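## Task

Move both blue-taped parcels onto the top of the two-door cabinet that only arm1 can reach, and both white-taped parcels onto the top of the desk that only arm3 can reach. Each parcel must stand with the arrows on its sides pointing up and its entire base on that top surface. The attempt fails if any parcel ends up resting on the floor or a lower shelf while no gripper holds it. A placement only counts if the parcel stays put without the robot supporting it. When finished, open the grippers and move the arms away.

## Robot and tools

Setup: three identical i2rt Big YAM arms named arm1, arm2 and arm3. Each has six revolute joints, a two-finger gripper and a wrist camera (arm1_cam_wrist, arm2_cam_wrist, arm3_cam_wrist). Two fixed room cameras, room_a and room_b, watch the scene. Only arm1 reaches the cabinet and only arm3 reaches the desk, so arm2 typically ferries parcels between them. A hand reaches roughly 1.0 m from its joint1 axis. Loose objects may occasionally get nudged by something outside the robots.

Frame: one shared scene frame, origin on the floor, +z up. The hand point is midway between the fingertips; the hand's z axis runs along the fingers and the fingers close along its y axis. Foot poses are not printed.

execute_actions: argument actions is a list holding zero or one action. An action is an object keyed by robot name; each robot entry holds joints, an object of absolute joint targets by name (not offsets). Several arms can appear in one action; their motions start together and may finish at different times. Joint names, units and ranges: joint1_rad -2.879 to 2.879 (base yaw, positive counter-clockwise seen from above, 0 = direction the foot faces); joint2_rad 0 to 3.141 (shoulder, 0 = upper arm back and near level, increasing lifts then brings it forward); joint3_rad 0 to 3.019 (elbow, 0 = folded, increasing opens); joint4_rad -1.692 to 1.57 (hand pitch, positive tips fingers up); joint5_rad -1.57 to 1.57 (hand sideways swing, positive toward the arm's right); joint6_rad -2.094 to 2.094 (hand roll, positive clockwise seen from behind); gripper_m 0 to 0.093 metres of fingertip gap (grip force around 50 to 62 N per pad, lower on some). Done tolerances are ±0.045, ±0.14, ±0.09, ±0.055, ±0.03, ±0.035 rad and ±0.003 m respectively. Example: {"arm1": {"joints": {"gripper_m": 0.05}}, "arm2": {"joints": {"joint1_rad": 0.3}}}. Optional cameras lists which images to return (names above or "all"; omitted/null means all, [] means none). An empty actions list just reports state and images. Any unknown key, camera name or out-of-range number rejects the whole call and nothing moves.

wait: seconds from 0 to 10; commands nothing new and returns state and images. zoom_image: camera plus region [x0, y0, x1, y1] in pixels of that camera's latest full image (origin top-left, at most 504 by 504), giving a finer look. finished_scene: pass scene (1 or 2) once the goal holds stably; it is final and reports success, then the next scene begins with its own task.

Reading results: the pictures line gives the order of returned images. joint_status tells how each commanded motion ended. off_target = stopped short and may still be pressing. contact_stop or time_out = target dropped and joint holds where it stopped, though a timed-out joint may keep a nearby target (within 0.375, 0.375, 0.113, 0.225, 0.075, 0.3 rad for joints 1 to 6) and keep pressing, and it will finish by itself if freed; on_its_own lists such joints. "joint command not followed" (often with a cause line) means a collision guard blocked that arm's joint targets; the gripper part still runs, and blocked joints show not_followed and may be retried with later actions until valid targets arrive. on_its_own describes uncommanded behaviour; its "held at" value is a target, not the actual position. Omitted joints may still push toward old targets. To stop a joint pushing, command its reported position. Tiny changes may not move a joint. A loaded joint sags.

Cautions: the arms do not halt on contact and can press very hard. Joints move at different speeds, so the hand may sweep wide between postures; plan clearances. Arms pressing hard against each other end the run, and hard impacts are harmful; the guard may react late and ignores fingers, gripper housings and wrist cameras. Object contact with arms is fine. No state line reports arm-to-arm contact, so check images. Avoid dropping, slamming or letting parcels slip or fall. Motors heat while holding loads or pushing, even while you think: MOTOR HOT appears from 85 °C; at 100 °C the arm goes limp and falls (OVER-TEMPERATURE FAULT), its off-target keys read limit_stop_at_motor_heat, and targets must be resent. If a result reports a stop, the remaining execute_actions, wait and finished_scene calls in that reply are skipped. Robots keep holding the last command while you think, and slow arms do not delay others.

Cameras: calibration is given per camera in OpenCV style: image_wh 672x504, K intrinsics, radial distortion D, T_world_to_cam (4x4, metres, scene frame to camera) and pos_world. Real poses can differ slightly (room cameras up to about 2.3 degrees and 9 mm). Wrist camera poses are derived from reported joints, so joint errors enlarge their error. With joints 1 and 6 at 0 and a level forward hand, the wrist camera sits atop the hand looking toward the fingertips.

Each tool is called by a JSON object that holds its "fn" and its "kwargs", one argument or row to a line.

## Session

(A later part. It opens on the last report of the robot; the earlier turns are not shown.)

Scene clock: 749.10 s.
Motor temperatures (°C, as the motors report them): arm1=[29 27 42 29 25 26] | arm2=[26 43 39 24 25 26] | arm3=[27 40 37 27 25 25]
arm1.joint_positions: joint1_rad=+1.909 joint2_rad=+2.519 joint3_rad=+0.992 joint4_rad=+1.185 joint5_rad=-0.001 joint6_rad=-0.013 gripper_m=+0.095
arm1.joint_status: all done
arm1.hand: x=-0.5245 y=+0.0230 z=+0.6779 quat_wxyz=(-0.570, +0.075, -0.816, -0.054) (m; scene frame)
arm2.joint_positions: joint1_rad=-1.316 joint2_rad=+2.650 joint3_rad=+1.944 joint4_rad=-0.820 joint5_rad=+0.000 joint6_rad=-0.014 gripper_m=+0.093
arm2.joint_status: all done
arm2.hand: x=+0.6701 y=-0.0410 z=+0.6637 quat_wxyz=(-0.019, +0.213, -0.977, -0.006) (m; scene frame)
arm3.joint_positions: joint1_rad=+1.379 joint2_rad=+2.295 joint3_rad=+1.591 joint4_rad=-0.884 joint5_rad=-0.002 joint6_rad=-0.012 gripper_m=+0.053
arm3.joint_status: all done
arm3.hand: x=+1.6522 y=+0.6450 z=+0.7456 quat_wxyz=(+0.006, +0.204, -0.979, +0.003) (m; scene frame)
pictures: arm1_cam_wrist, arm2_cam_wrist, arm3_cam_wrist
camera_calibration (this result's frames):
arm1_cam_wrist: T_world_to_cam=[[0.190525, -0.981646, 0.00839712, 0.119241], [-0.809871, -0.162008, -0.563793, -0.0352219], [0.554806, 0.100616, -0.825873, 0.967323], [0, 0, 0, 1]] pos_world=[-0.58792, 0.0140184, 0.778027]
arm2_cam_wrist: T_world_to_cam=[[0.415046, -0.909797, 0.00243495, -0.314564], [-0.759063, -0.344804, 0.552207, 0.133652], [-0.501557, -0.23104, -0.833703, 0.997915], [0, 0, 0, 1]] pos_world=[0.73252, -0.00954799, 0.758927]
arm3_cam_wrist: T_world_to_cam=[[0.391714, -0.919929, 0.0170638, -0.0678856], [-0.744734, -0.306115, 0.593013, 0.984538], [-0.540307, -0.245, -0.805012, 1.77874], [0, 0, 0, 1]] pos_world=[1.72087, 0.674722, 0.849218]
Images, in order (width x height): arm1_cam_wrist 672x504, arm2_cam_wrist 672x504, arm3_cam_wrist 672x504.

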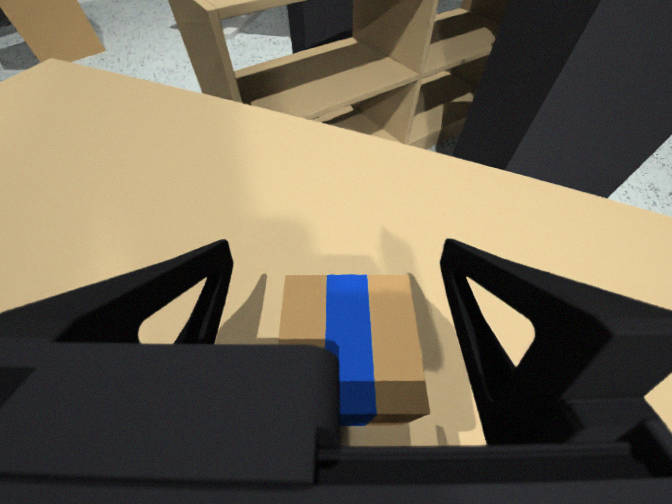

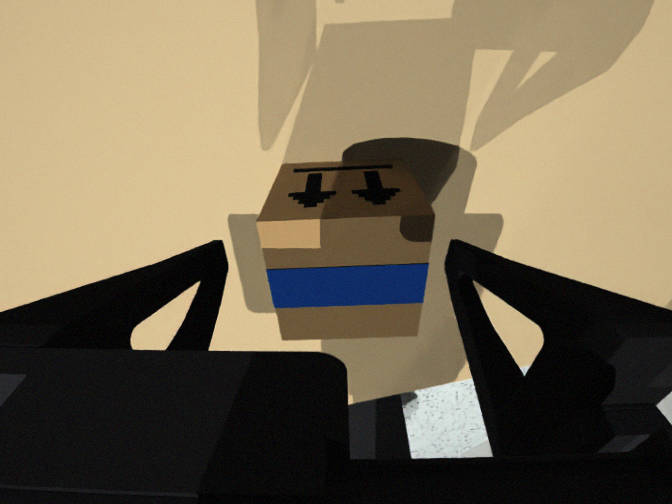

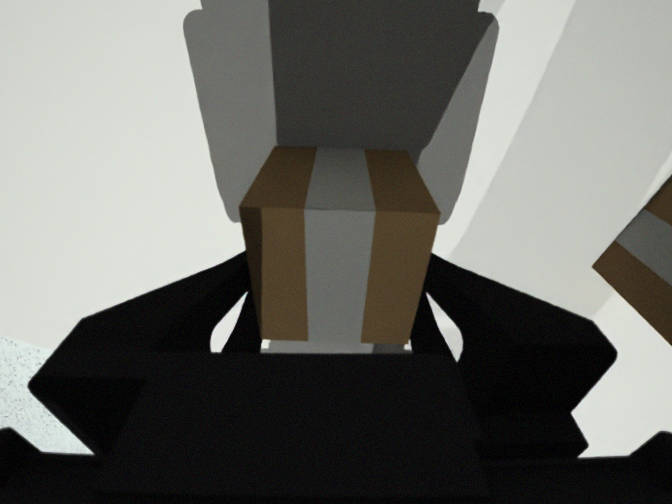

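{"fn": "execute_actions", "kwargs": {
  "actions": [
    {"arm1":{"joints":{"joint2_rad":2.565}},"arm2":{"joints":{"joint2_rad":2.70}},"arm3":{"joints":{"joint2_rad":2.32}}}
  ],
  "cameras": ["arm1_cam_wrist","arm2_cam_wrist","arm3_cam_wrist"]
}}

Scene clock: 756.07 s.
Motor temperatures (°C, as the motors report them): arm1=[29 28 41 29 25 26] | arm2=[26 43 39 24 25 26] | arm3=[27 40 37 27 25 25]
arm1.joint_positions: joint1_rad=+1.909 joint2_rad=+2.565 joint3_rad=+0.992 joint4_rad=+1.185 joint5_rad=-0.001 joint6_rad=-0.013 gripper_m=+0.095
arm1.joint_status: all done
arm1.hand: x=-0.5388 y=+0.0207 z=+0.6513 quat_wxyz=(-0.551, +0.077, -0.829, -0.052) (m; scene frame)
arm2.joint_positions: joint1_rad=-1.316 joint2_rad=+2.694 joint3_rad=+1.944 joint4_rad=-0.820 joint5_rad=+0.000 joint6_rad=-0.014 gripper_m=+0.093
arm2.joint_status: all done
arm2.hand: x=+0.6543 y=-0.0478 z=+0.6349 quat_wxyz=(+0.003, +0.213, -0.977, -0.002) (m; scene frame)
arm3.joint_positions: joint1_rad=+1.379 joint2_rad=+2.300 joint3_rad=+1.591 joint4_rad=-0.884 joint5_rad=-0.002 joint6_rad=-0.012 gripper_m=+0.053
arm3.joint_status: all done
arm3.hand: x=+1.6511 y=+0.6446 z=+0.7429 quat_wxyz=(+0.008, +0.204, -0.979, +0.004) (m; scene frame)
pictures: arm1_cam_wrist, arm2_cam_wrist, arm3_cam_wrist
camera_calibration (this result's frames):
arm1_cam_wrist: T_world_to_cam=[[0.191475, -0.981466, 0.00782284, 0.120872], [-0.834107, -0.166917, -0.525742, -0.0998462], [0.517304, 0.0941411, -0.850608, 0.949542], [0, 0, 0, 1]] pos_world=[-0.597628, 0.0125751, 0.754249]
arm2_cam_wrist: T_world_to_cam=[[0.415321, -0.909673, 0.00186771, -0.313951], [-0.7361, -0.334866, 0.588236, 0.097742], [-0.534477, -0.245681, -0.808687, 0.969327], [0, 0, 0, 1]] pos_world=[0.720421, -0.0147171, 0.726973]
arm3_cam_wrist: T_world_to_cam=[[0.391759, -0.91991, 0.0170513, -0.0679309], [-0.742235, -0.305033, 0.596693, 0.977647], [-0.543702, -0.246416, -0.802289, 1.78037], [0, 0, 0, 1]] pos_world=[1.72025, 0.674438, 0.846177]
Images, in order (width x height): arm1_cam_wrist 672x504, arm2_cam_wrist 672x504, arm3_cam_wrist 672x504.

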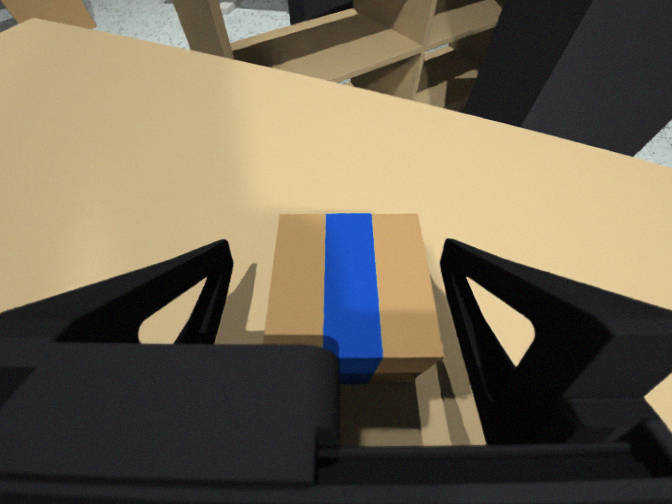

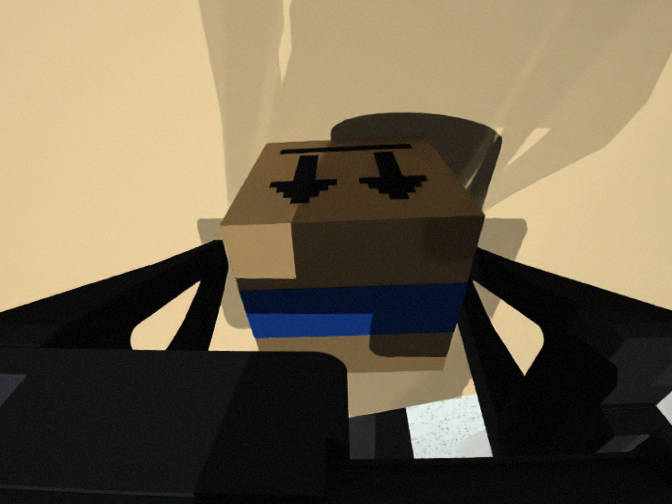

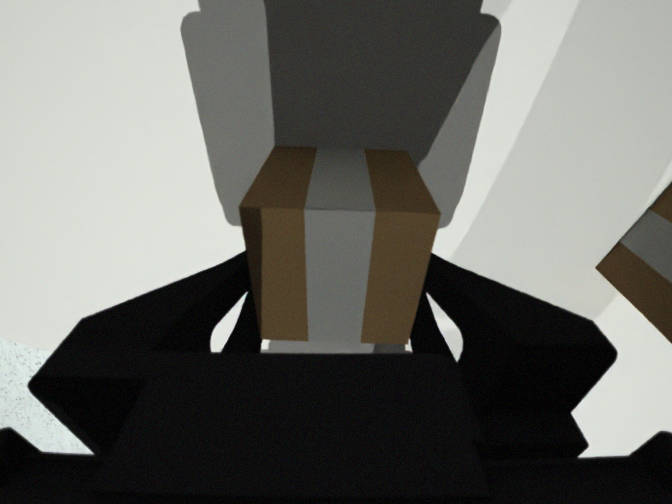

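{"fn": "execute_actions", "kwargs": {
  "actions": [
    {"arm1":{"joints":{"joint2_rad":2.6}},"arm2":{"joints":{"gripper_m":0.046}},"arm3":{"joints":{"gripper_m":0.093}}}
  ],
  "cameras": ["arm1_cam_wrist","arm2_cam_wrist","arm3_cam_wrist"]
}}

Scene clock: 763.63 s.
Motor temperatures (°C, as the motors report them): arm1=[29 28 40 29 25 26] | arm2=[26 43 39 24 25 26] | arm3=[27 39 37 27 25 25]
arm1.joint_positions: joint1_rad=+1.909 joint2_rad=+2.596 joint3_rad=+0.992 joint4_rad=+1.185 joint5_rad=-0.001 joint6_rad=-0.013 gripper_m=+0.095
arm1.joint_status: all done
arm1.hand: x=-0.5493 y=+0.0191 z=+0.6334 quat_wxyz=(-0.538, +0.077, -0.838, -0.051) (m; scene frame)
arm2.joint_positions: joint1_rad=-1.316 joint2_rad=+2.694 joint3_rad=+1.944 joint4_rad=-0.820 joint5_rad=+0.001 joint6_rad=-0.014 gripper_m=+0.057
arm2.joint_status: gripper_m off_target (ended at +0.057, target +0.046)
arm2.hand: x=+0.6543 y=-0.0479 z=+0.6349 quat_wxyz=(+0.003, +0.213, -0.977, -0.001) (m; scene frame)
arm3.joint_positions: joint1_rad=+1.379 joint2_rad=+2.300 joint3_rad=+1.591 joint4_rad=-0.884 joint5_rad=-0.002 joint6_rad=-0.012 gripper_m=+0.093
arm3.joint_status: all done
arm3.hand: x=+1.6510 y=+0.6445 z=+0.7427 quat_wxyz=(+0.008, +0.204, -0.979, +0.004) (m; scene frame)
pictures: arm1_cam_wrist, arm2_cam_wrist, arm3_cam_wrist
camera_calibration (this result's frames):
arm1_cam_wrist: T_world_to_cam=[[0.192114, -0.981345, 0.00740186, 0.122004], [-0.849805, -0.170126, -0.498887, -0.143876], [0.490839, 0.0895528, -0.866636, 0.935591], [0, 0, 0, 1]] pos_world=[-0.60493, 0.0114657, 0.738135]
arm2_cam_wrist: T_world_to_cam=[[0.414975, -0.90983, 0.0022511, -0.314042], [-0.736317, -0.33438, 0.588241, 0.0979039], [-0.534446, -0.245763, -0.808683, 0.969299], [0, 0, 0, 1]] pos_world=[0.720446, -0.0147699, 0.726971]
arm3_cam_wrist: T_world_to_cam=[[0.391763, -0.919908, 0.0170502, -0.0679347], [-0.742026, -0.304943, 0.596999, 0.977073], [-0.543985, -0.246534, -0.802061, 1.78051], [0, 0, 0, 1]] pos_world=[1.7202, 0.674414, 0.845924]
Images, in order (width x height): arm1_cam_wrist 672x504, arm2_cam_wrist 672x504, arm3_cam_wrist 672x504.

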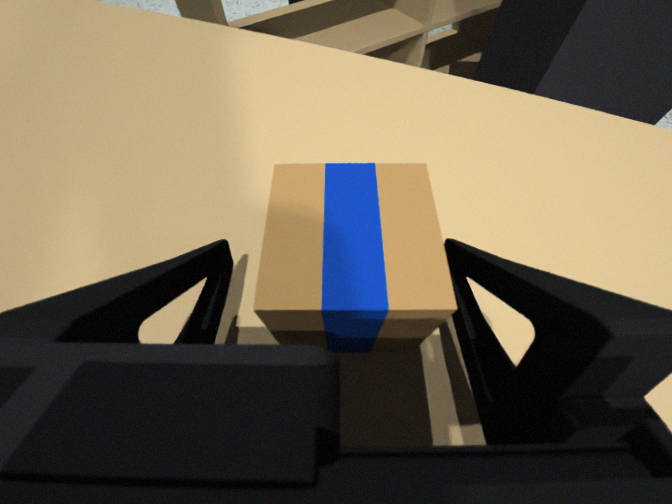

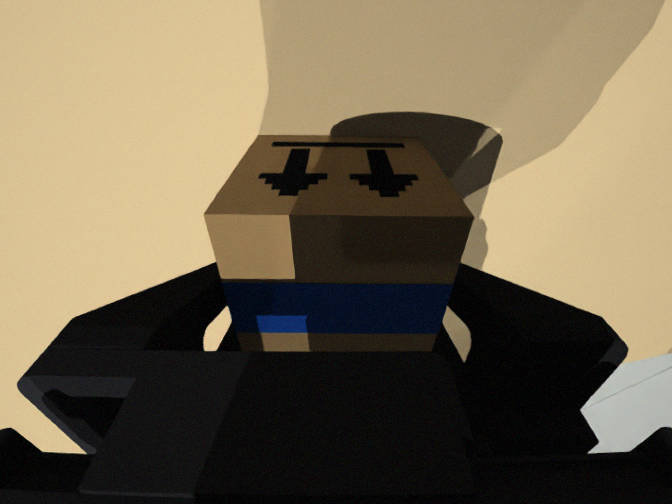

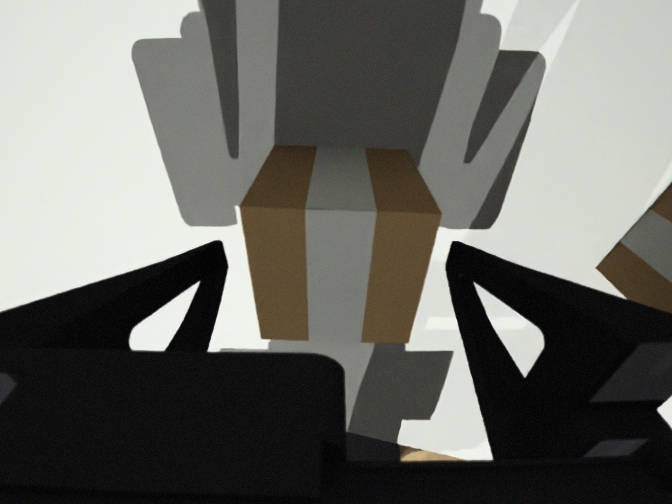

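{"fn": "execute_actions", "kwargs": {
  "actions": [
    {"arm1":{"joints":{"gripper_m":0.046}},"arm2":{"joints":{"joint2_rad":2.35}},"arm3":{"joints":{"joint2_rad":1.9}}}
  ],
  "cameras": ["arm1_cam_wrist","room_b"]
}}

Scene clock: 767.47 s.
Motor temperatures (°C, as the motors report them): arm1=[29 28 39 29 25 26] | arm2=[26 43 39 24 25 26] | arm3=[27 39 37 27 25 25]
arm1.joint_positions: joint1_rad=+1.909 joint2_rad=+2.596 joint3_rad=+0.992 joint4_rad=+1.185 joint5_rad=+0.000 joint6_rad=-0.013 gripper_m=+0.057
arm1.joint_status: gripper_m off_target (ended at +0.057, target +0.046)
arm1.hand: x=-0.5493 y=+0.0189 z=+0.6334 quat_wxyz=(-0.538, +0.077, -0.838, -0.051) (m; scene frame)
arm2.joint_positions: joint1_rad=-1.316 joint2_rad=+2.360 joint3_rad=+1.976 joint4_rad=-0.816 joint5_rad=+0.001 joint6_rad=-0.014 gripper_m=+0.057
arm2.joint_status: all done
arm2.hand: x=+0.7564 y=-0.0041 z=+0.8842 quat_wxyz=(-0.177, +0.209, -0.961, -0.038) (m; scene frame)
arm3.joint_positions: joint1_rad=+1.379 joint2_rad=+1.903 joint3_rad=+1.591 joint4_rad=-0.884 joint5_rad=-0.002 joint6_rad=-0.012 gripper_m=+0.093
arm3.joint_status: all done
arm3.hand: x=+1.6990 y=+0.6665 z=+0.9903 quat_wxyz=(-0.186, +0.202, -0.961, -0.034) (m; scene frame)
pictures: arm1_cam_wrist, room_b
camera_calibration (this result's frames):
arm1_cam_wrist: T_world_to_cam=[[0.191091, -0.981541, 0.00787685, 0.120948], [-0.849947, -0.169475, -0.498868, -0.143983], [0.490994, 0.0886344, -0.866642, 0.935695], [0, 0, 0, 1]] pos_world=[-0.60491, 0.0113794, 0.738132]
Images, in order (width x height): arm1_cam_wrist 672x504, room_b 672x504.

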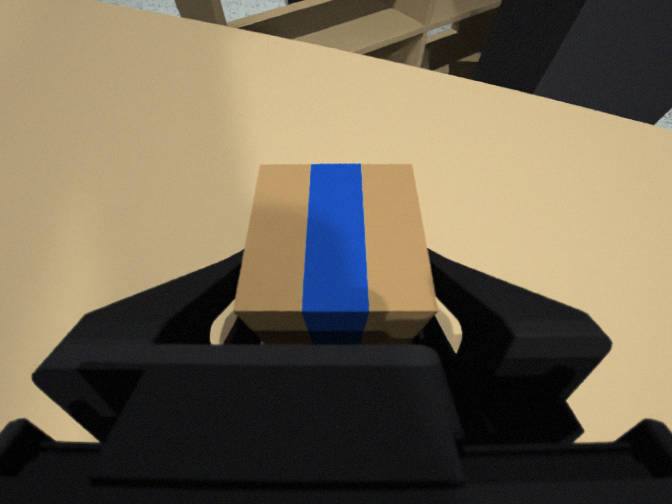

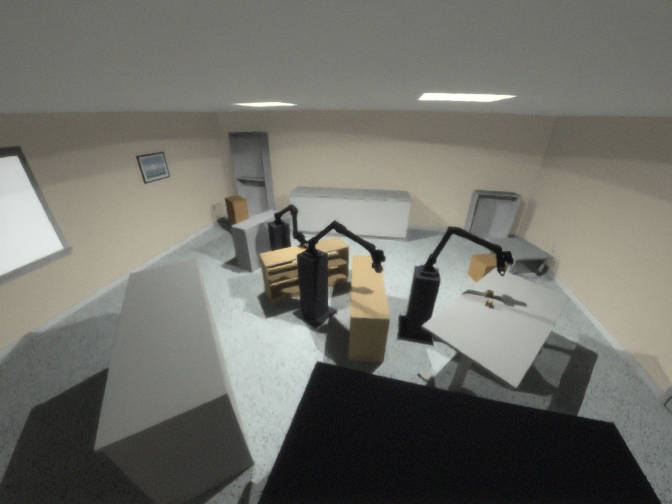

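{"fn": "execute_actions", "kwargs": {
  "actions": [
    {"arm1":{"joints":{"joint2_rad":2.1}},"arm2":{"joints":{"joint1_rad":0.0}},"arm3":{"joints":{"joint1_rad":0.3,"joint2_rad":1.5}}}
  ],
  "cameras": ["arm1_cam_wrist","room_a"]
}}

Scene clock: 775.73 s.
Motor temperatures (°C, as the motors report them): arm1=[29 28 39 29 25 26] | arm2=[27 43 39 24 25 26] | arm3=[27 39 38 27 25 25]
arm1.joint_positions: joint1_rad=+1.909 joint2_rad=+2.104 joint3_rad=+0.992 joint4_rad=+1.185 joint5_rad=+0.000 joint6_rad=-0.013 gripper_m=+0.057
arm1.joint_status: all done
arm1.hand: x=-0.4524 y=+0.0323 z=+0.9429 quat_wxyz=(-0.727, +0.061, -0.681, -0.065) (m; scene frame)
arm2.joint_positions: joint1_rad=-0.005 joint2_rad=+2.360 joint3_rad=+1.976 joint4_rad=-0.812 joint5_rad=-0.002 joint6_rad=-0.013 gripper_m=+0.057
arm2.joint_status: all done
arm2.hand: x=-0.0800 y=+0.4543 z=+0.8918 quat_wxyz=(-0.120, +0.750, -0.634, -0.145) (m; scene frame)
arm3.joint_positions: joint1_rad=+0.296 joint2_rad=+1.498 joint3_rad=+1.591 joint4_rad=-0.884 joint5_rad=+0.002 joint6_rad=-0.012 gripper_m=+0.093
arm3.joint_status: all done
arm3.hand: x=+1.5631 y=+0.0205 z=+1.2451 quat_wxyz=(-0.360, -0.305, -0.872, +0.131) (m; scene frame)
pictures: arm1_cam_wrist, room_a
camera_calibration (this result's frames):
arm1_cam_wrist: T_world_to_cam=[[0.179813, -0.983635, 0.011399, 0.104828], [-0.517477, -0.10444, -0.8493, 0.573794], [0.836591, 0.146817, -0.527788, 0.990202], [0, 0, 0, 1]] pos_world=[-0.550318, 0.0176613, 1.00874]
Images, in order (width x height): arm1_cam_wrist 672x504, room_a 672x504.

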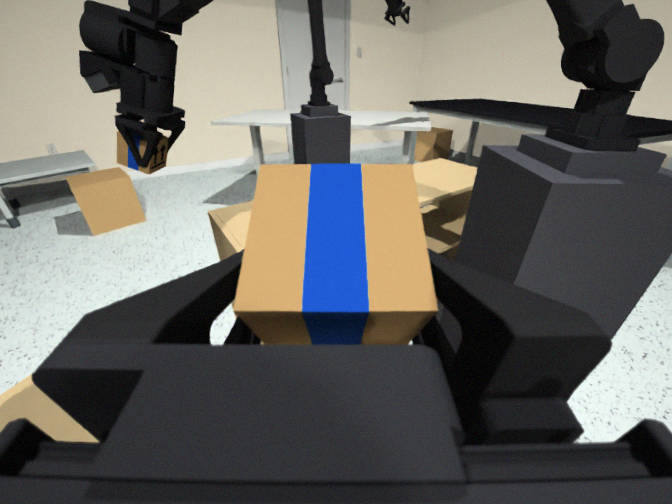

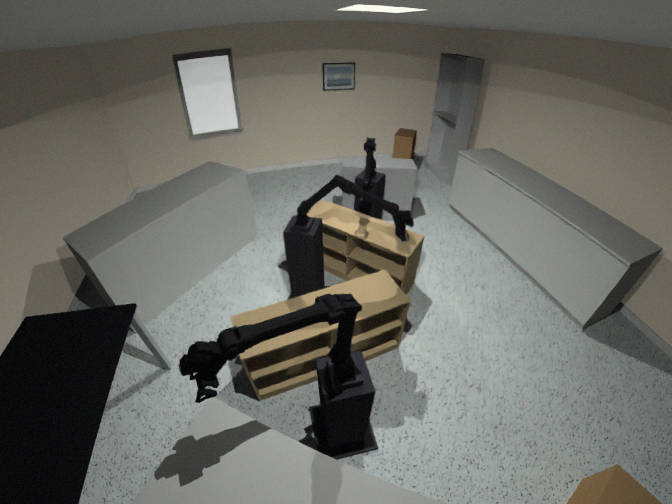

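{"fn": "zoom_image", "kwargs": {
  "camera": "room_a",
  "region": [320, 120, 440, 240]
}}

Region (320, 120, 440, 240) of room_a's 672x504 image, scaled by 4.200, with more detail than that image has.

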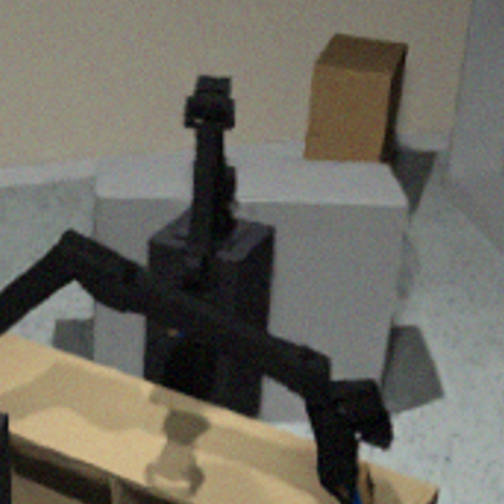

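{"fn": "execute_actions", "kwargs": {
  "actions": [
    {"arm1":{"joints":{"joint1_rad":-1.41,"joint2_rad":2.05,"joint3_rad":1.91,"joint4_rad":-1.56}}}
  ],
  "cameras": ["arm1_cam_wrist","room_a","room_b"]
}}

Scene clock: 805.87 s.
Motor temperatures (°C, as the motors report them): arm1=[29 29 40 29 25 26] | arm2=[26 44 40 24 25 26] | arm3=[27 37 40 27 25 25]
arm1.joint_positions: joint1_rad=-1.419 joint2_rad=+2.081 joint3_rad=+1.880 joint4_rad=-1.546 joint5_rad=+0.002 joint6_rad=-0.012 gripper_m=+0.057
arm1.joint_status: all done
arm1.hand: x=-1.7258 y=-0.0854 z=+0.9682 quat_wxyz=(+0.006, -0.997, -0.002, -0.082) (m; scene frame)
arm2.joint_positions: joint1_rad=-0.005 joint2_rad=+2.360 joint3_rad=+1.976 joint4_rad=-0.812 joint5_rad=-0.002 joint6_rad=-0.013 gripper_m=+0.057
arm2.joint_status: not commanded
arm2.hand: x=-0.0800 y=+0.4543 z=+0.8918 quat_wxyz=(-0.120, +0.750, -0.634, -0.145) (m; scene frame)
arm3.joint_positions: joint1_rad=+0.296 joint2_rad=+1.498 joint3_rad=+1.591 joint4_rad=-0.884 joint5_rad=+0.002 joint6_rad=-0.012 gripper_m=+0.093
arm3.joint_status: not commanded
arm3.hand: x=+1.5631 y=+0.0205 z=+1.2451 quat_wxyz=(-0.360, -0.305, -0.872, +0.131) (m; scene frame)
pictures: arm1_cam_wrist, room_a, room_b
camera_calibration (this result's frames):
arm1_cam_wrist: T_world_to_cam=[[-0.0164073, 0.999842, 0.00680495, 0.0529128], [0.70731, 0.00679591, 0.706871, 0.54062], [0.706713, 0.0164111, -0.70731, 2.02465], [0, 0, 0, 1]] pos_world=[-1.81236, -0.089805, 1.04954]
Images, in order (width x height): arm1_cam_wrist 672x504, room_a 672x504, room_b 672x504.

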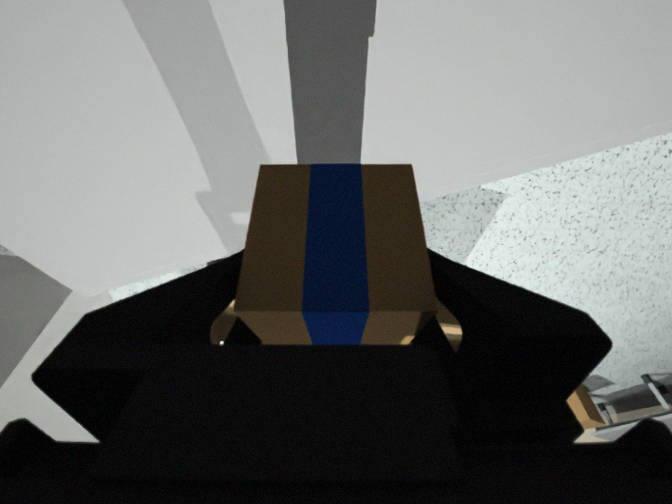

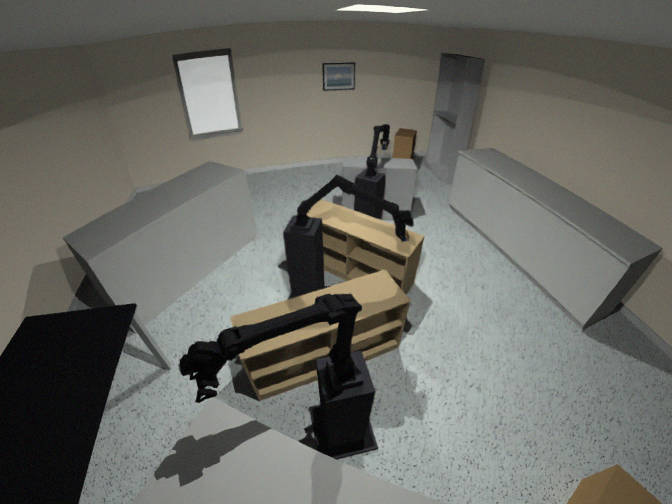

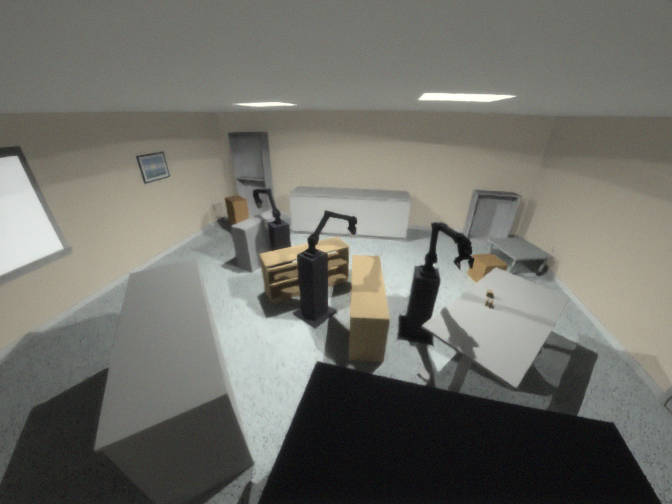

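{"fn": "execute_actions", "kwargs": {
  "actions": [
    {"arm1":{"joints":{"joint2_rad":2.24}},"arm2":{"joints":{"joint1_rad":0.88,"joint2_rad":2.45,"joint3_rad":1.93,"joint4_rad":-0.785,"joint6_rad":-0.77}}}
  ],
  "cameras": ["arm1_cam_wrist","arm2_cam_wrist","room_a","room_b"]
}}

Scene clock: 824.40 s.
Motor temperatures (°C, as the motors report them): arm1=[29 30 42 29 25 26] | arm2=[27 44 40 24 25 26] | arm3=[27 37 41 27 25 25]
arm1.joint_positions: joint1_rad=-1.419 joint2_rad=+2.268 joint3_rad=+1.881 joint4_rad=-1.546 joint5_rad=+0.002 joint6_rad=-0.012 gripper_m=+0.057
arm1.joint_status: all done
arm1.hand: x=-1.7135 y=-0.0843 z=+0.8617 quat_wxyz=(+0.005, -0.985, -0.002, -0.175) (m; scene frame)
arm2.joint_positions: joint1_rad=+0.870 joint2_rad=+2.471 joint3_rad=+1.925 joint4_rad=-0.784 joint5_rad=-0.001 joint6_rad=-0.754 gripper_m=+0.057
arm2.joint_status: all done
arm2.hand: x=-0.5993 y=+0.0650 z=+0.7934 quat_wxyz=(-0.073, +0.987, +0.106, -0.100) (m; scene frame)
arm3.joint_positions: joint1_rad=+0.296 joint2_rad=+1.498 joint3_rad=+1.591 joint4_rad=-0.884 joint5_rad=+0.002 joint6_rad=-0.012 gripper_m=+0.093
arm3.joint_status: not commanded
arm3.hand: x=+1.5631 y=+0.0205 z=+1.2451 quat_wxyz=(-0.360, -0.305, -0.872, +0.131) (m; scene frame)
pictures: arm1_cam_wrist, arm2_cam_wrist, room_a, room_b
camera_calibration (this result's frames):
arm1_cam_wrist: T_world_to_cam=[[-0.0151813, 0.999881, 0.00256584, 0.0584858], [0.56397, 0.00644377, 0.82577, 0.258987], [0.825656, 0.0139833, -0.564001, 2.02072], [0, 0, 0, 1]] pos_world=[-1.81359, -0.0884041, 0.925673]
arm2_cam_wrist: T_world_to_cam=[[-0.19126, 0.966423, 0.171602, -0.311145], [0.902308, 0.104299, 0.418284, 0.207766], [0.386341, 0.234839, -0.891959, 1.04186], [0, 0, 0, 1]] pos_world=[-0.649493, 0.0343582, 0.895788]
Images, in order (width x height): arm1_cam_wrist 672x504, arm2_cam_wrist 672x504, room_a 672x504, room_b 672x504.

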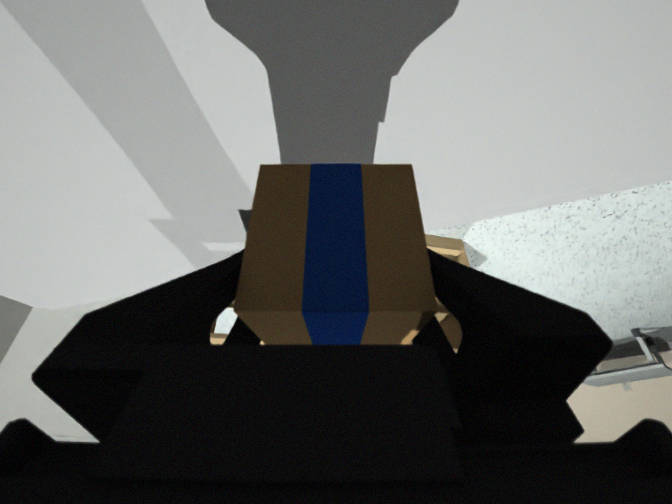

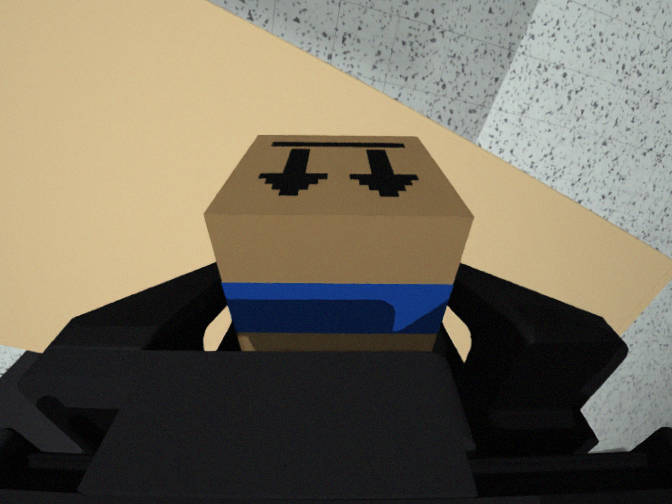

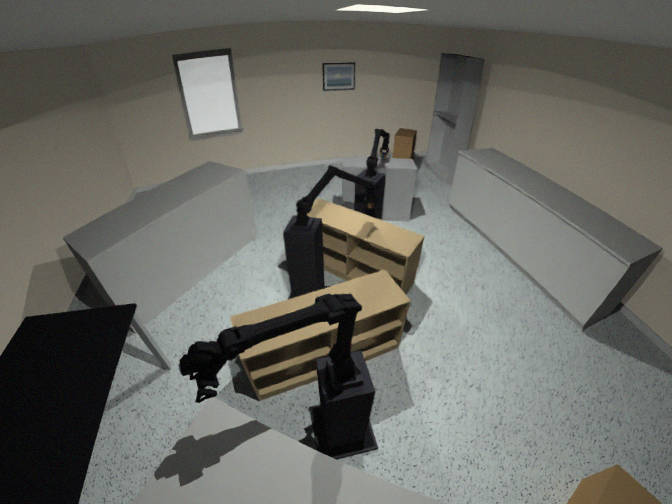

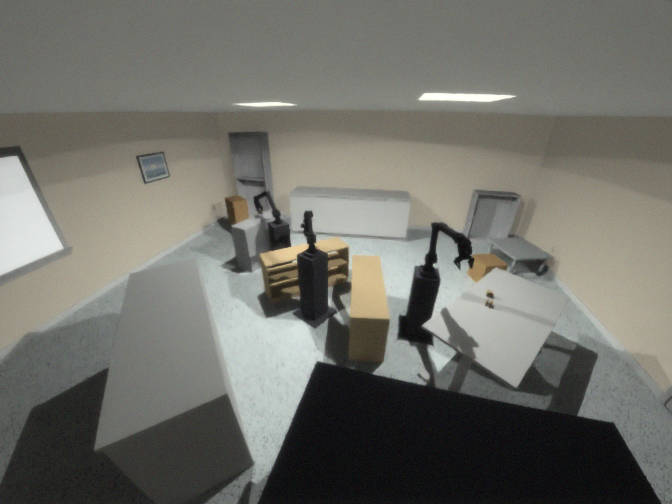

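{"fn": "execute_actions", "kwargs": {
  "actions": [
    {"arm1":{"joints":{"joint3_rad":1.85,"joint4_rad":-1.49}},"arm2":{"joints":{"joint2_rad":2.65}}}
  ],
  "cameras": ["arm1_cam_wrist","arm2_cam_wrist"]
}}

Scene clock: 833.60 s.
Motor temperatures (°C, as the motors report them): arm1=[29 31 42 29 25 26] | arm2=[26 44 39 24 25 26] | arm3=[27 37 41 27 25 25]
arm1.joint_positions: joint1_rad=-1.419 joint2_rad=+2.264 joint3_rad=+1.839 joint4_rad=-1.502 joint5_rad=+0.002 joint6_rad=-0.012 gripper_m=+0.057
arm1.joint_status: all done
arm1.hand: x=-1.7082 y=-0.0841 z=+0.8488 quat_wxyz=(+0.005, -0.985, -0.002, -0.172) (m; scene frame)
arm2.joint_positions: joint1_rad=+0.870 joint2_rad=+2.675 joint3_rad=+1.909 joint4_rad=-0.785 joint5_rad=-0.001 joint6_rad=-0.754 gripper_m=+0.057
arm2.joint_status: all done
arm2.hand: x=-0.5359 y=+0.0265 z=+0.6465 quat_wxyz=(-0.007, +0.994, +0.107, -0.012) (m; scene frame)
arm3.joint_positions: joint1_rad=+0.296 joint2_rad=+1.498 joint3_rad=+1.591 joint4_rad=-0.884 joint5_rad=+0.002 joint6_rad=-0.012 gripper_m=+0.093
arm3.joint_status: not commanded
arm3.hand: x=+1.5631 y=+0.0205 z=+1.2451 quat_wxyz=(-0.360, -0.305, -0.872, +0.131) (m; scene frame)
pictures: arm1_cam_wrist, arm2_cam_wrist
camera_calibration (this result's frames):
arm1_cam_wrist: T_world_to_cam=[[-0.0152306, 0.99988, 0.00269213, 0.0582987], [0.568685, 0.00644781, 0.82253, 0.277501], [0.822415, 0.0140586, -0.568715, 2.00751], [0, 0, 0, 1]] pos_world=[-1.80793, -0.0883039, 0.913293]
arm2_cam_wrist: T_world_to_cam=[[-0.211006, 0.97723, 0.022332, -0.150985], [0.808326, 0.161599, 0.566122, 0.0684861], [0.549623, 0.137507, -0.824019, 0.941525], [0, 0, 0, 1]] pos_world=[-0.604701, 0.00701378, 0.740435]
Images, in order (width x height): arm1_cam_wrist 672x504, arm2_cam_wrist 672x504.

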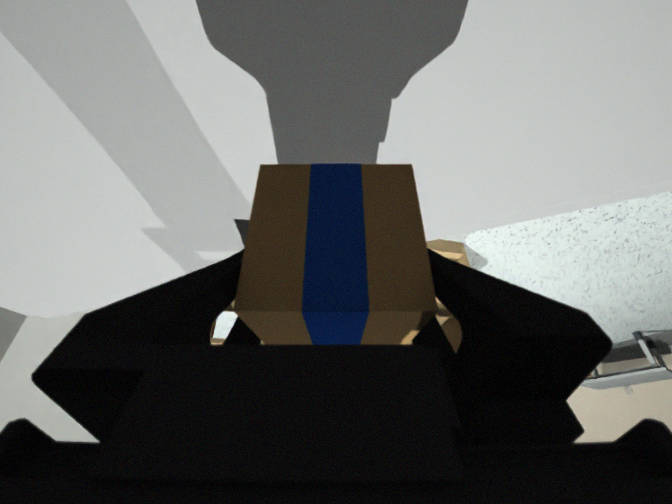

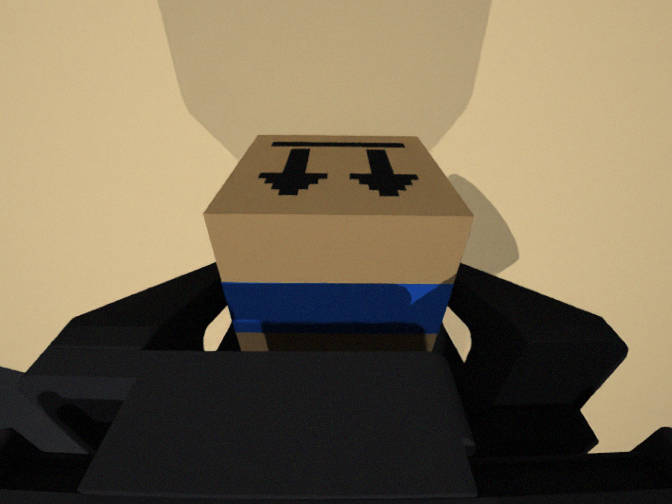

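{"fn": "execute_actions", "kwargs": {
  "actions": [
    {"arm1":{"joints":{"joint2_rad":2.30}},"arm2":{"joints":{"joint2_rad":2.705}}}
  ],
  "cameras": ["arm1_cam_wrist","arm2_cam_wrist","room_b"]
}}

Scene clock: 837.57 s.
Motor temperatures (°C, as the motors report them): arm1=[29 31 42 29 25 26] | arm2=[26 44 39 24 25 26] | arm3=[27 37 41 27 25 25]
arm1.joint_positions: joint1_rad=-1.419 joint2_rad=+2.304 joint3_rad=+1.839 joint4_rad=-1.502 joint5_rad=+0.002 joint6_rad=-0.012 gripper_m=+0.057
arm1.joint_status: all done
arm1.hand: x=-1.7025 y=-0.0839 z=+0.8270 quat_wxyz=(+0.005, -0.982, -0.002, -0.191) (m; scene frame)
arm2.joint_positions: joint1_rad=+0.870 joint2_rad=+2.694 joint3_rad=+1.909 joint4_rad=-0.785 joint5_rad=-0.001 joint6_rad=-0.755 gripper_m=+0.057
arm2.joint_status: all done
arm2.hand: x=-0.5296 y=+0.0227 z=+0.6347 quat_wxyz=(-0.001, +0.994, +0.107, -0.004) (m; scene frame)
arm3.joint_positions: joint1_rad=+0.296 joint2_rad=+1.498 joint3_rad=+1.591 joint4_rad=-0.884 joint5_rad=+0.002 joint6_rad=-0.012 gripper_m=+0.093
arm3.joint_status: not commanded
arm3.hand: x=+1.5631 y=+0.0205 z=+1.2451 quat_wxyz=(-0.360, -0.305, -0.872, +0.131) (m; scene frame)
pictures: arm1_cam_wrist, arm2_cam_wrist, room_b
camera_calibration (this result's frames):
arm1_cam_wrist: T_world_to_cam=[[-0.0148778, 0.999888, 0.00183079, 0.0595516], [0.535941, 0.00642874, 0.844231, 0.218508], [0.844124, 0.0135415, -0.535976, 2.00027], [0, 0, 0, 1]] pos_world=[-1.8047, -0.0880363, 0.88752]
arm2_cam_wrist: T_world_to_cam=[[-0.211675, 0.977291, 0.00981653, -0.138074], [0.799277, 0.167321, 0.5772, 0.058768], [0.56245, 0.130025, -0.816544, 0.931028], [0, 0, 0, 1]] pos_world=[-0.599855, 0.00404882, 0.727659]
Images, in order (width x height): arm1_cam_wrist 672x504, arm2_cam_wrist 672x504, room_b 672x504.

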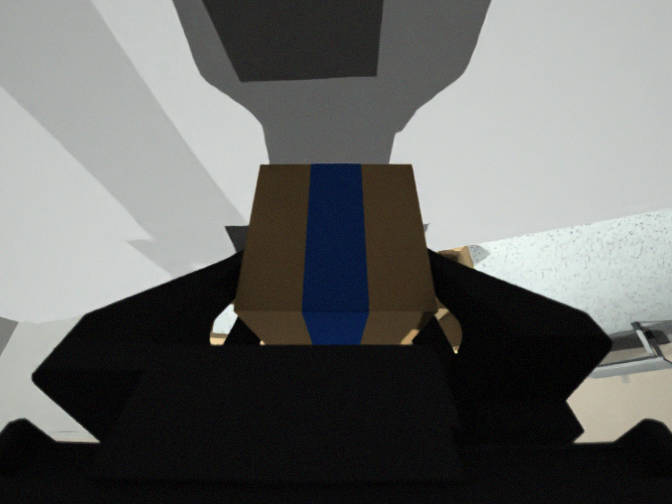

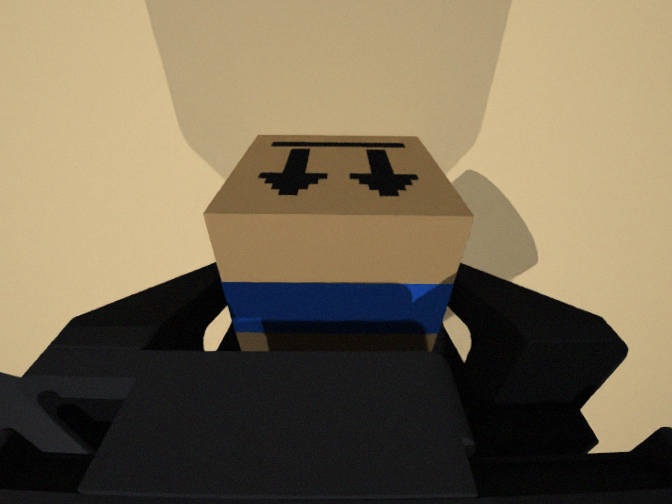

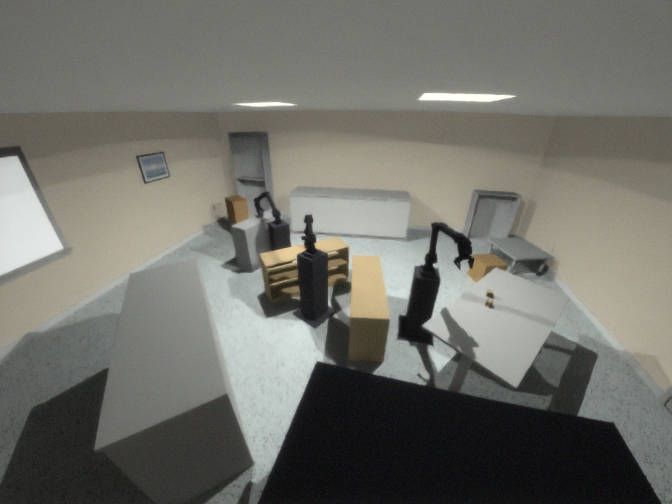

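{"fn": "execute_actions", "kwargs": {
  "actions": [
    {"arm1":{"joints":{"joint2_rad":2.34,"joint4_rad":-1.455}},"arm2":{"joints":{"gripper_m":0.093}}}
  ],
  "cameras": ["arm1_cam_wrist","arm2_cam_wrist"]
}}

Scene clock: 844.80 s.
Motor temperatures (°C, as the motors report them): arm1=[29 31 41 29 25 26] | arm2=[26 44 39 24 25 26] | arm3=[27 37 41 27 25 25]
arm1.joint_positions: joint1_rad=-1.419 joint2_rad=+2.344 joint3_rad=+1.839 joint4_rad=-1.467 joint5_rad=+0.002 joint6_rad=-0.012 gripper_m=+0.057
arm1.joint_status: all done
arm1.hand: x=-1.7036 y=-0.0836 z=+0.8012 quat_wxyz=(+0.005, -0.981, -0.002, -0.194) (m; scene frame)
arm2.joint_positions: joint1_rad=+0.870 joint2_rad=+2.694 joint3_rad=+1.909 joint4_rad=-0.785 joint5_rad=-0.001 joint6_rad=-0.755 gripper_m=+0.093
arm2.joint_status: all done
arm2.hand: x=-0.5296 y=+0.0227 z=+0.6347 quat_wxyz=(-0.001, +0.994, +0.107, -0.004) (m; scene frame)
arm3.joint_positions: joint1_rad=+0.296 joint2_rad=+1.498 joint3_rad=+1.591 joint4_rad=-0.884 joint5_rad=+0.002 joint6_rad=-0.012 gripper_m=+0.093
arm3.joint_status: not commanded
arm3.hand: x=+1.5631 y=+0.0205 z=+1.2451 quat_wxyz=(-0.360, -0.305, -0.872, +0.131) (m; scene frame)
pictures: arm1_cam_wrist, arm2_cam_wrist
camera_calibration (this result's frames):
arm1_cam_wrist: T_world_to_cam=[[-0.0148236, 0.999889, 0.00170653, 0.0594765], [0.531102, 0.00642766, 0.847283, 0.230215], [0.847178, 0.0134661, -0.531138, 1.98868], [0, 0, 0, 1]] pos_world=[-1.80615, -0.0877295, 0.861107]
arm2_cam_wrist: T_world_to_cam=[[-0.211675, 0.977291, 0.00981653, -0.138074], [0.799277, 0.167321, 0.5772, 0.058768], [0.56245, 0.130025, -0.816544, 0.931028], [0, 0, 0, 1]] pos_world=[-0.599855, 0.00404882, 0.727659]
Images, in order (width x height): arm1_cam_wrist 672x504, arm2_cam_wrist 672x504.

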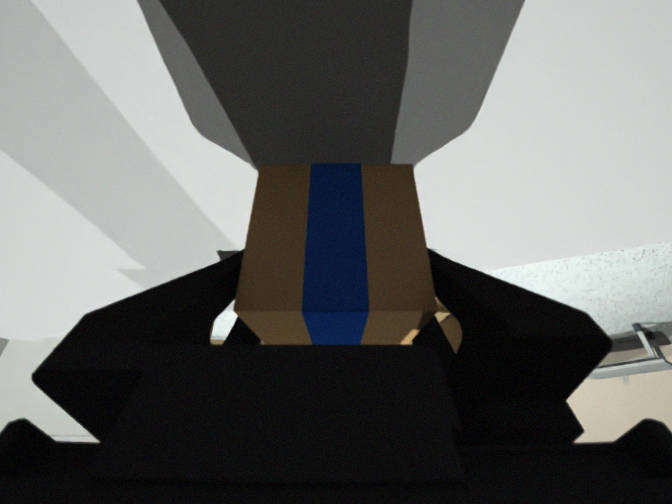

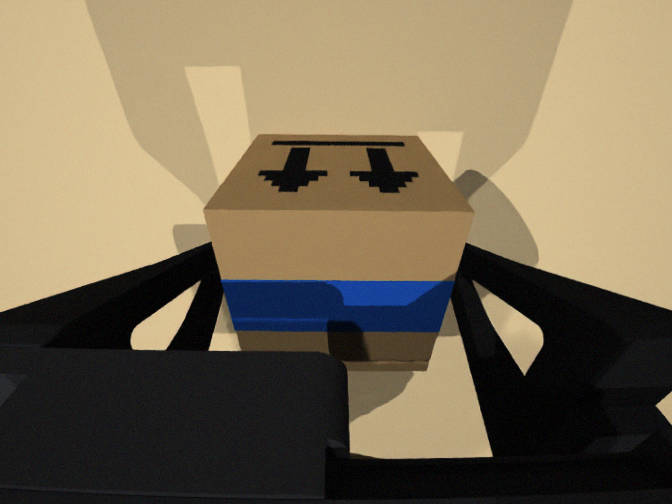

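{"fn": "execute_actions", "kwargs": {
  "actions": [
    {"arm1":{"joints":{"joint2_rad":2.375}},"arm2":{"joints":{"joint2_rad":2.3}}}
  ],
  "cameras": ["arm1_cam_wrist","room_b"]
}}

Scene clock: 860.40 s.
Motor temperatures (°C, as the motors report them): arm1=[29 31 41 29 25 26] | arm2=[26 44 39 24 25 26] | arm3=[27 37 41 27 25 25]
arm1.joint_positions: joint1_rad=-1.419 joint2_rad=+2.373 joint3_rad=+1.839 joint4_rad=-1.467 joint5_rad=+0.002 joint6_rad=-0.012 gripper_m=+0.057
arm1.joint_status: all done
arm1.hand: x=-1.6983 y=-0.0836 z=+0.7854 quat_wxyz=(+0.004, -0.978, -0.001, -0.208) (m; scene frame)
arm2.joint_positions: joint1_rad=+0.870 joint2_rad=+2.305 joint3_rad=+1.923 joint4_rad=-0.785 joint5_rad=-0.001 joint6_rad=-0.755 gripper_m=+0.093
arm2.joint_status: all done
arm2.hand: x=-0.6253 y=+0.0809 z=+0.9158 quat_wxyz=(-0.122, +0.973, +0.105, -0.164) (m; scene frame)
arm3.joint_positions: joint1_rad=+0.296 joint2_rad=+1.498 joint3_rad=+1.591 joint4_rad=-0.884 joint5_rad=+0.002 joint6_rad=-0.012 gripper_m=+0.093
arm3.joint_status: not commanded
arm3.hand: x=+1.5631 y=+0.0205 z=+1.2451 quat_wxyz=(-0.360, -0.305, -0.872, +0.131) (m; scene frame)
pictures: arm1_cam_wrist, room_b
camera_calibration (this result's frames):
arm1_cam_wrist: T_world_to_cam=[[-0.0143909, 0.999896, 0.000749741, 0.0609941], [0.506985, 0.00665042, 0.861929, 0.188318], [0.861835, 0.012784, -0.507028, 1.98168], [0, 0, 0, 1]] pos_world=[-1.80247, -0.087574, 0.842401]
Images, in order (width x height): arm1_cam_wrist 672x504, room_b 672x504.

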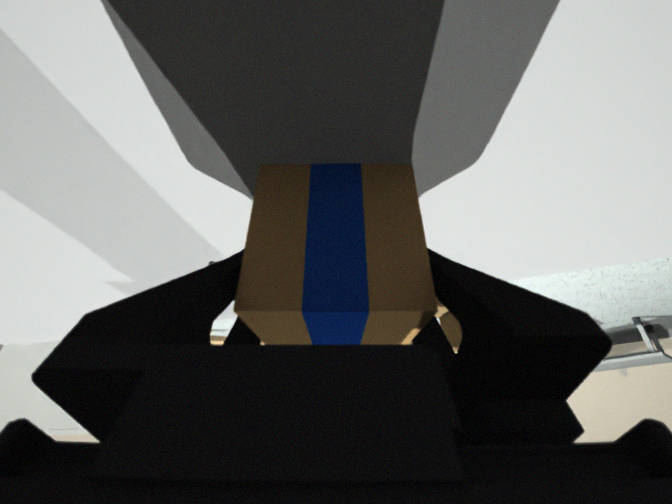

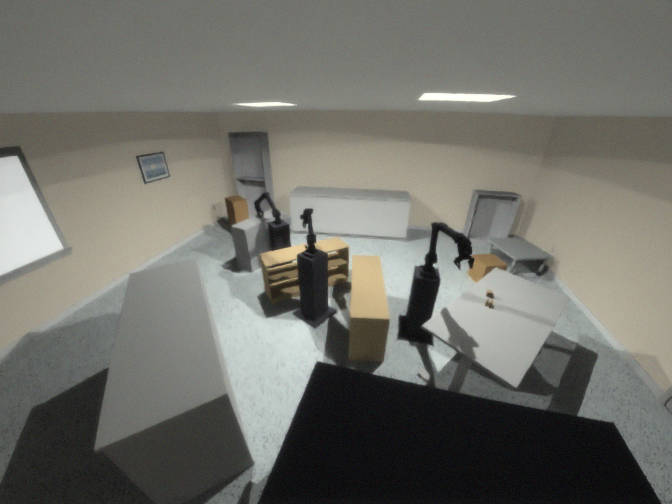

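{"fn": "execute_actions", "kwargs": {
  "actions": [
    {"arm1":{"joints":{"joint2_rad":2.39}},"arm2":{"joints":{"joint1_rad":-0.2,"joint2_rad":1.9,"joint6_rad":0.0}}}
  ],
  "cameras": ["arm1_cam_wrist"]
}}

Scene clock: 865.90 s.
Motor temperatures (°C, as the motors report them): arm1=[29 31 41 29 25 26] | arm2=[27 44 39 24 25 26] | arm3=[27 37 41 27 25 25]
arm1.joint_positions: joint1_rad=-1.419 joint2_rad=+2.373 joint3_rad=+1.839 joint4_rad=-1.467 joint5_rad=+0.002 joint6_rad=-0.012 gripper_m=+0.057
arm1.joint_status: all done
arm1.hand: x=-1.6983 y=-0.0836 z=+0.7854 quat_wxyz=(+0.004, -0.978, -0.001, -0.208) (m; scene frame)
arm2.joint_positions: joint1_rad=-0.211 joint2_rad=+1.900 joint3_rad=+1.925 joint4_rad=-0.781 joint5_rad=+0.003 joint6_rad=-0.017 gripper_m=+0.093
arm2.joint_status: all done
arm2.hand: x=+0.0831 y=+0.4486 z=+1.2212 quat_wxyz=(-0.288, +0.637, -0.661, -0.273) (m; scene frame)
arm3.joint_positions: joint1_rad=+0.296 joint2_rad=+1.498 joint3_rad=+1.591 joint4_rad=-0.884 joint5_rad=+0.002 joint6_rad=-0.012 gripper_m=+0.093
arm3.joint_status: not commanded
arm3.hand: x=+1.5631 y=+0.0205 z=+1.2451 quat_wxyz=(-0.360, -0.305, -0.872, +0.131) (m; scene frame)
pictures: arm1_cam_wrist
camera_calibration (this result's frames):
arm1_cam_wrist: T_world_to_cam=[[-0.0143909, 0.999896, 0.000749741, 0.0609941], [0.506985, 0.00665042, 0.861929, 0.188318], [0.861835, 0.012784, -0.507028, 1.98168], [0, 0, 0, 1]] pos_world=[-1.80247, -0.087574, 0.842401]
Images, in order (width x height): arm1_cam_wrist 672x504.

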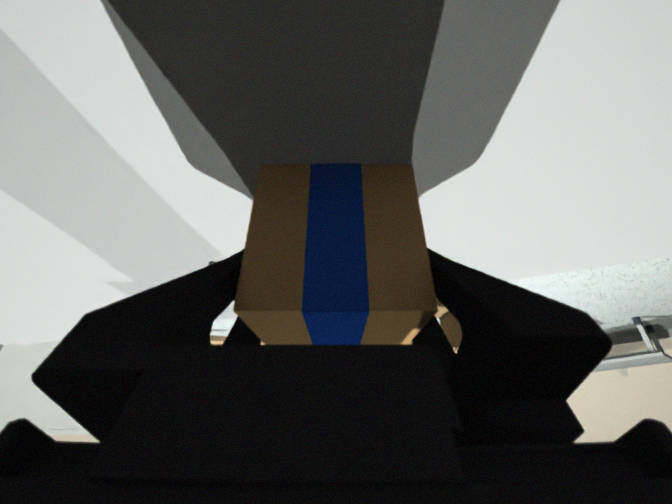

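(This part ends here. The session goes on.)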